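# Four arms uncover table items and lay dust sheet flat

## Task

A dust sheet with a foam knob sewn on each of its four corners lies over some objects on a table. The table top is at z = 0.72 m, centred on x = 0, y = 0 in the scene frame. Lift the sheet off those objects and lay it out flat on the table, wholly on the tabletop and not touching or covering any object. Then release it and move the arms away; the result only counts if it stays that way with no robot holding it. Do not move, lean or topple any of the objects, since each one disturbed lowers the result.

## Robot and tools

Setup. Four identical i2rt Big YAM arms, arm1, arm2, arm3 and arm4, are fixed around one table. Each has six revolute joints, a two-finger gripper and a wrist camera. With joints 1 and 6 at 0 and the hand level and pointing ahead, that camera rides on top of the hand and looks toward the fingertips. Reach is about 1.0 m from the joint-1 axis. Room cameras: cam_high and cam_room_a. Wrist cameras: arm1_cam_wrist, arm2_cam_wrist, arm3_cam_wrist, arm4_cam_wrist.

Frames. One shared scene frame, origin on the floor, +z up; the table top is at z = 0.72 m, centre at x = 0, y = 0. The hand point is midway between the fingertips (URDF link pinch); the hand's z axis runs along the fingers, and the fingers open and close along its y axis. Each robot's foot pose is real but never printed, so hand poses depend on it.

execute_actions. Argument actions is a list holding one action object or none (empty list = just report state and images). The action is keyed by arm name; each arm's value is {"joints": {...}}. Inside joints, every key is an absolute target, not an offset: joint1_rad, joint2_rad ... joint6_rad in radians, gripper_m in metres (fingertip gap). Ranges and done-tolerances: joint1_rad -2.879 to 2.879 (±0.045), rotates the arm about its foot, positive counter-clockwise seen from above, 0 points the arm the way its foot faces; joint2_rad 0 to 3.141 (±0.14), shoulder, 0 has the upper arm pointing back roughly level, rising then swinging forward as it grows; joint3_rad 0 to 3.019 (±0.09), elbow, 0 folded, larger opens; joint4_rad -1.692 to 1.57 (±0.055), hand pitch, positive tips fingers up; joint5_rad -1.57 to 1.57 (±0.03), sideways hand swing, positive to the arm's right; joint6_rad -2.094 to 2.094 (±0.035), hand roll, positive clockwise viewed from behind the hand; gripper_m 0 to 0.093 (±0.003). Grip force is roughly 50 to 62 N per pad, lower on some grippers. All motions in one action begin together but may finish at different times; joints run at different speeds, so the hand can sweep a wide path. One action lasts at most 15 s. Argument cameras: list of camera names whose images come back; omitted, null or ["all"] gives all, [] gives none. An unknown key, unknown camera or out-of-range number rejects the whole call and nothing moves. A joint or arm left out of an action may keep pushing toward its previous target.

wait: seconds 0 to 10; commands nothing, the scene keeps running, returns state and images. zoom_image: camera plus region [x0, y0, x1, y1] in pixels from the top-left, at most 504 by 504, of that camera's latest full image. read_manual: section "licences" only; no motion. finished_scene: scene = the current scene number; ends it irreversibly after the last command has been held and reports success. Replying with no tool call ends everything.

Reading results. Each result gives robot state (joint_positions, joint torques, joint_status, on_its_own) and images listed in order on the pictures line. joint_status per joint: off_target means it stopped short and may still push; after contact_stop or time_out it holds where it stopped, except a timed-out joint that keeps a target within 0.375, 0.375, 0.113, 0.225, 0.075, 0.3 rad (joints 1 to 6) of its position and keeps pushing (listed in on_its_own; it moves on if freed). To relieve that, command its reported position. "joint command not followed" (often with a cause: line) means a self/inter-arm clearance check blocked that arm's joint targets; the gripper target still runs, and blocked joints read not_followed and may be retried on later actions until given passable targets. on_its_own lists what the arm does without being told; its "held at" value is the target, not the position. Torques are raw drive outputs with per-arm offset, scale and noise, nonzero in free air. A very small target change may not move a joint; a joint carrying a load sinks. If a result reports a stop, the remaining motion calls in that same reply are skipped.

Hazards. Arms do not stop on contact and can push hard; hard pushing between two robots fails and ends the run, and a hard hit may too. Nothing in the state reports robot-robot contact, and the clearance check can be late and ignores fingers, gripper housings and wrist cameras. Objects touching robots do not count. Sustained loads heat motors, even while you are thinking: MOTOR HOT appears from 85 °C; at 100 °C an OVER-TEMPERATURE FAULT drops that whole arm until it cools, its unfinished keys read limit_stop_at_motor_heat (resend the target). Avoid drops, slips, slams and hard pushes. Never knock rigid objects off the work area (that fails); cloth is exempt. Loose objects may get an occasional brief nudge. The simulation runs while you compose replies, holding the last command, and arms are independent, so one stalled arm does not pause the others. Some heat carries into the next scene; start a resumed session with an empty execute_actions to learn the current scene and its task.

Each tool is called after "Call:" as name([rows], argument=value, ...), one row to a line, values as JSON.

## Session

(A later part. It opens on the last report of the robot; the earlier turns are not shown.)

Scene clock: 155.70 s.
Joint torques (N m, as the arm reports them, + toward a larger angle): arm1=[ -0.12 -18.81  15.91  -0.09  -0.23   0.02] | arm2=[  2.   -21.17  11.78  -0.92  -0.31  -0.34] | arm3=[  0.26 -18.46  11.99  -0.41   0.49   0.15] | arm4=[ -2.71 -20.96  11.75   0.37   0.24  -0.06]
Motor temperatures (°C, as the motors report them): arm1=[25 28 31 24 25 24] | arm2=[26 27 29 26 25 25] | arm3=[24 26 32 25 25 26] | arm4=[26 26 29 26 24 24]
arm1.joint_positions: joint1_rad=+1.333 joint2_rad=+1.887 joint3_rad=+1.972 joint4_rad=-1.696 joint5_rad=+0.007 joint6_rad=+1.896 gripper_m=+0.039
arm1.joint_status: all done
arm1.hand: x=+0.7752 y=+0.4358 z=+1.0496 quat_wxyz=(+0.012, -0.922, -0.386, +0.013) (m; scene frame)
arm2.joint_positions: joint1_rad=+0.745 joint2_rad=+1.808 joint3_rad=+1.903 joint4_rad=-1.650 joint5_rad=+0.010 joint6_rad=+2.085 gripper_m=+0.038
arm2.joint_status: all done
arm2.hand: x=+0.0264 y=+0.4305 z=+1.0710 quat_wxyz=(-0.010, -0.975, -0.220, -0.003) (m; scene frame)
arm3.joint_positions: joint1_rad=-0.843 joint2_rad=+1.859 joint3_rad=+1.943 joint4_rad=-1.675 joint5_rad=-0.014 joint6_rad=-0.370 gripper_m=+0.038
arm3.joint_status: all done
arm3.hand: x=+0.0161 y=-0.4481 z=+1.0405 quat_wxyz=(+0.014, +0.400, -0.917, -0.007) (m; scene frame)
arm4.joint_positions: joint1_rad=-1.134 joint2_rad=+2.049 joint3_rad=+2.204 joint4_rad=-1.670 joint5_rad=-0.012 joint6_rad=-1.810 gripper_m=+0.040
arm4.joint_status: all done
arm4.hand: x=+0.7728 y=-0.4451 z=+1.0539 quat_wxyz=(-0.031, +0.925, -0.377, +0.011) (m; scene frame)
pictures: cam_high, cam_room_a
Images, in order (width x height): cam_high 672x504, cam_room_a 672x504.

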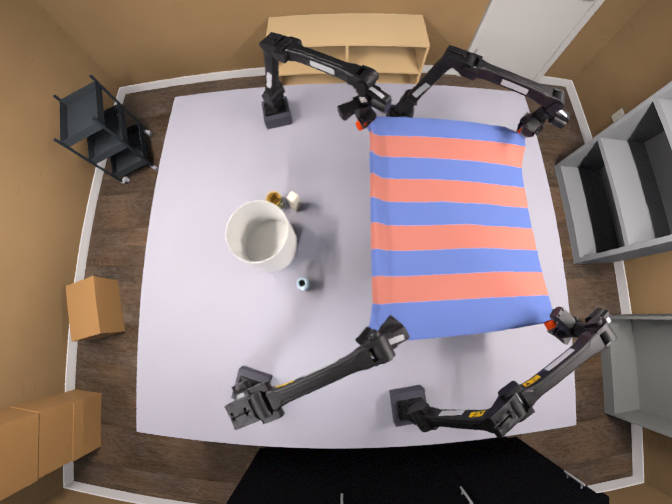

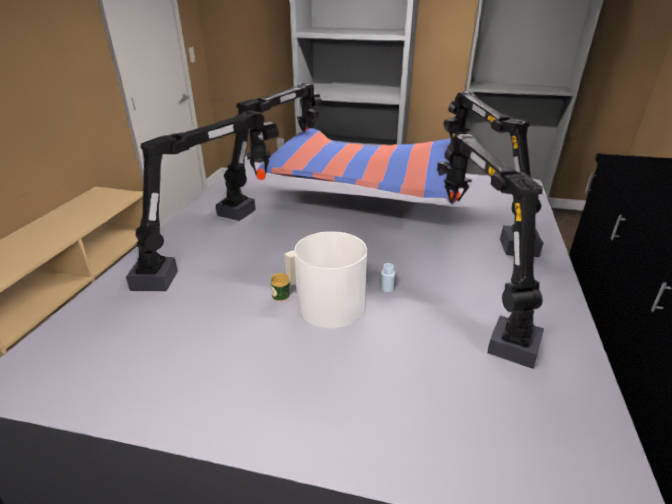

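Call:
execute_actions([
  {"arm1":{"joints":{"joint1_rad":1.32,"joint2_rad":2.068,"joint3_rad":1.459,"joint4_rad":-0.96}},"arm2":{"joints":{"joint1_rad":0.745,"joint2_rad":2.06,"joint3_rad":1.421,"joint4_rad":-0.94}},"arm3":{"joints":{"joint1_rad":-0.85,"joint2_rad":2.07,"joint3_rad":1.478,"joint4_rad":-0.967}},"arm4":{"joints":{"joint1_rad":-1.13,"joint2_rad":2.234,"joint3_rad":1.759,"joint4_rad":-1.095}}},
], cameras=[])

Call:
execute_actions([
  {"arm1":{"joints":{"gripper_m":0.09}},"arm2":{"joints":{"gripper_m":0.09}},"arm3":{"joints":{"gripper_m":0.09}},"arm4":{"joints":{"gripper_m":0.09}}},
], cameras=[])

Call:
execute_actions([
  {"arm1":{"joints":{"joint2_rad":1.0}},"arm2":{"joints":{"joint2_rad":1.0}},"arm3":{"joints":{"joint2_rad":1.0}},"arm4":{"joints":{"joint2_rad":1.0}}},
], cameras=["cam_high","cam_room_a"])

Scene clock: 169.53 s.
Joint torques (N m, as the arm reports them, + toward a larger angle): arm1=[ -0.43 -20.61   8.25   0.63  -0.15   0.09] | arm2=[  1.97 -22.5    7.2    0.83  -0.11  -0.33] | arm3=[  1.18 -15.77   6.98   0.49   0.24   0.21] | arm4=[ -1.44 -20.6    6.16   1.2    0.01  -0.06]
Motor temperatures (°C, as the motors report them): arm1=[25 29 34 24 25 24] | arm2=[26 28 29 26 25 25] | arm3=[24 28 33 25 26 26] | arm4=[26 28 31 26 24 24]
arm1.joint_positions: joint1_rad=+1.318 joint2_rad=+2.087 joint3_rad=+1.462 joint4_rad=-0.983 joint5_rad=+0.005 joint6_rad=+1.898 gripper_m=+0.039
arm1.joint_status: all done
arm1.hand: x=+0.7679 y=+0.4312 z=+0.7507 quat_wxyz=(+0.011, -0.925, -0.379, +0.011) (m; scene frame)
arm2.joint_positions: joint1_rad=+0.729 joint2_rad=+2.069 joint3_rad=+1.440 joint4_rad=-0.941 joint5_rad=+0.004 joint6_rad=+2.085 gripper_m=+0.038
arm2.joint_status: all done
arm2.hand: x=+0.0315 y=+0.4177 z=+0.7579 quat_wxyz=(-0.003, -0.977, -0.213, +0.000) (m; scene frame)
arm3.joint_positions: joint1_rad=-0.836 joint2_rad=+2.062 joint3_rad=+1.483 joint4_rad=-0.976 joint5_rad=-0.007 joint6_rad=-0.376 gripper_m=+0.038
arm3.joint_status: all done
arm3.hand: x=+0.0252 y=-0.4403 z=+0.7575 quat_wxyz=(-0.004, +0.405, -0.914, -0.004) (m; scene frame)
arm4.joint_positions: joint1_rad=-1.120 joint2_rad=+2.240 joint3_rad=+1.765 joint4_rad=-1.111 joint5_rad=-0.006 joint6_rad=-1.811 gripper_m=+0.038
arm4.joint_status: all done
arm4.hand: x=+0.7683 y=-0.4362 z=+0.7704 quat_wxyz=(-0.001, +0.929, -0.371, -0.007) (m; scene frame)
pictures: none
No camera images: the call's "cameras" was empty. Leave "cameras" out to get every camera's image.

Scene clock: 170.23 s.
Joint torques (N m, as the arm reports them, + toward a larger angle): arm1=[ -0.16 -20.23   7.96  -0.03  -0.04   0.05] | arm2=[  1.42 -22.45   8.08   0.82  -0.07  -0.15] | arm3=[  2.46 -17.29   7.15   0.45   0.08   0.12] | arm4=[ -1.51 -20.62   6.17   1.17  -0.09  -0.05]
Motor temperatures (°C, as the motors report them): arm1=[25 29 34 24 25 24] | arm2=[26 28 29 26 25 25] | arm3=[24 28 33 25 26 26] | arm4=[26 28 30 26 24 24]
arm1.joint_positions: joint1_rad=+1.318 joint2_rad=+2.087 joint3_rad=+1.462 joint4_rad=-0.973 joint5_rad=+0.002 joint6_rad=+1.898 gripper_m=+0.090
arm1.joint_status: all done
arm1.hand: x=+0.7703 y=+0.4305 z=+0.7506 quat_wxyz=(+0.008, -0.926, -0.379, +0.006) (m; scene frame)
arm2.joint_positions: joint1_rad=+0.735 joint2_rad=+2.069 joint3_rad=+1.429 joint4_rad=-0.941 joint5_rad=+0.003 joint6_rad=+2.065 gripper_m=+0.090
arm2.joint_status: all done
arm2.hand: x=+0.0294 y=+0.4238 z=+0.7545 quat_wxyz=(+0.002, -0.974, -0.225, +0.003) (m; scene frame)
arm3.joint_positions: joint1_rad=-0.845 joint2_rad=+2.062 joint3_rad=+1.481 joint4_rad=-0.976 joint5_rad=-0.003 joint6_rad=-0.369 gripper_m=+0.090
arm3.joint_status: all done
arm3.hand: x=+0.0269 y=-0.4457 z=+0.7569 quat_wxyz=(-0.004, +0.398, -0.917, -0.002) (m; scene frame)
arm4.joint_positions: joint1_rad=-1.120 joint2_rad=+2.240 joint3_rad=+1.765 joint4_rad=-1.111 joint5_rad=-0.003 joint6_rad=-1.811 gripper_m=+0.090
arm4.joint_status: all done
arm4.hand: x=+0.7686 y=-0.4366 z=+0.7704 quat_wxyz=(-0.001, +0.929, -0.371, -0.006) (m; scene frame)
pictures: none
No camera images: the call's "cameras" was empty. Leave "cameras" out to get every camera's image.

Scene clock: 172.13 s.
Joint torques (N m, as the arm reports them, + toward a larger angle): arm1=[-1.08 -3.76 10.55  1.56 -0.01 -0.1 ] | arm2=[ 1.54 -3.12 12.16  2.61 -0.1  -0.2 ] | arm3=[ 1.75 -4.34 10.58  2.06  0.1   0.17] | arm4=[-1.65 -4.28  7.07  2.69 -0.05  0.03]
Motor temperatures (°C, as the motors report them): arm1=[25 29 33 24 25 24] | arm2=[26 28 29 26 25 25] | arm3=[24 28 33 25 25 26] | arm4=[26 28 30 26 24 24]
arm1.joint_positions: joint1_rad=+1.318 joint2_rad=+0.986 joint3_rad=+1.462 joint4_rad=-0.967 joint5_rad=+0.002 joint6_rad=+1.898 gripper_m=+0.090
arm1.joint_status: all done
arm1.hand: x=+0.6365 y=+0.4958 z=+1.3353 quat_wxyz=(-0.390, -0.793, -0.323, -0.339) (m; scene frame)
arm2.joint_positions: joint1_rad=+0.735 joint2_rad=+0.982 joint3_rad=+1.414 joint4_rad=-0.941 joint5_rad=+0.003 joint6_rad=+2.063 gripper_m=+0.090
arm2.joint_status: all done
arm2.hand: x=-0.0832 y=+0.5041 z=+1.3206 quat_wxyz=(-0.382, -0.839, -0.194, -0.334) (m; scene frame)
arm3.joint_positions: joint1_rad=-0.845 joint2_rad=+0.990 joint3_rad=+1.467 joint4_rad=-0.975 joint5_rad=-0.003 joint6_rad=-0.368 gripper_m=+0.090
arm3.joint_status: all done
arm3.hand: x=-0.1104 y=-0.5125 z=+1.3232 quat_wxyz=(-0.508, +0.343, -0.790, -0.023) (m; scene frame)
arm4.joint_positions: joint1_rad=-1.120 joint2_rad=+1.003 joint3_rad=+1.755 joint4_rad=-1.103 joint5_rad=-0.003 joint6_rad=-1.811 gripper_m=+0.090
arm4.joint_status: all done
arm4.hand: x=+0.5470 y=-0.5850 z=+1.4655 quat_wxyz=(-0.471, +0.759, -0.304, +0.332) (m; scene frame)
pictures: cam_high, cam_room_a
Images, in order (width x height): cam_high 672x504, cam_room_a 672x504.

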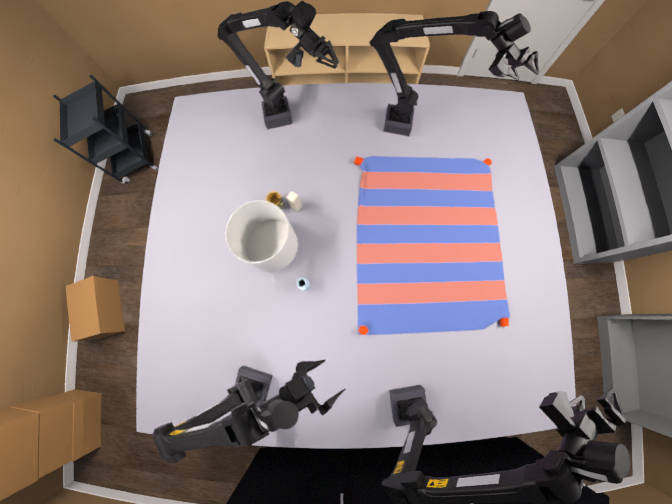

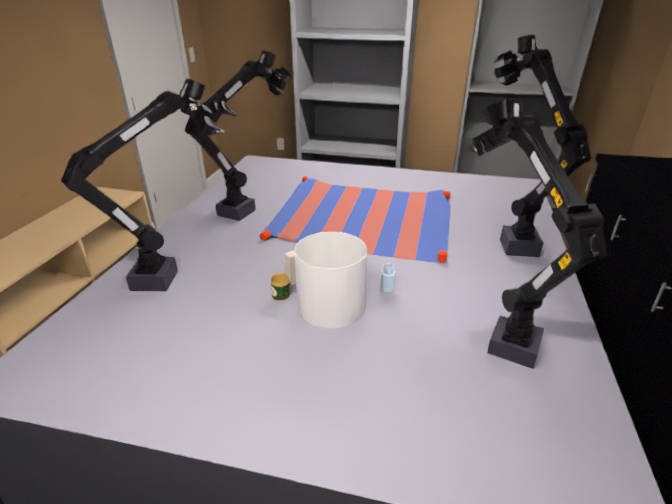

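Call:
finished_scene(scene=1)

The scene is finished: the task was done.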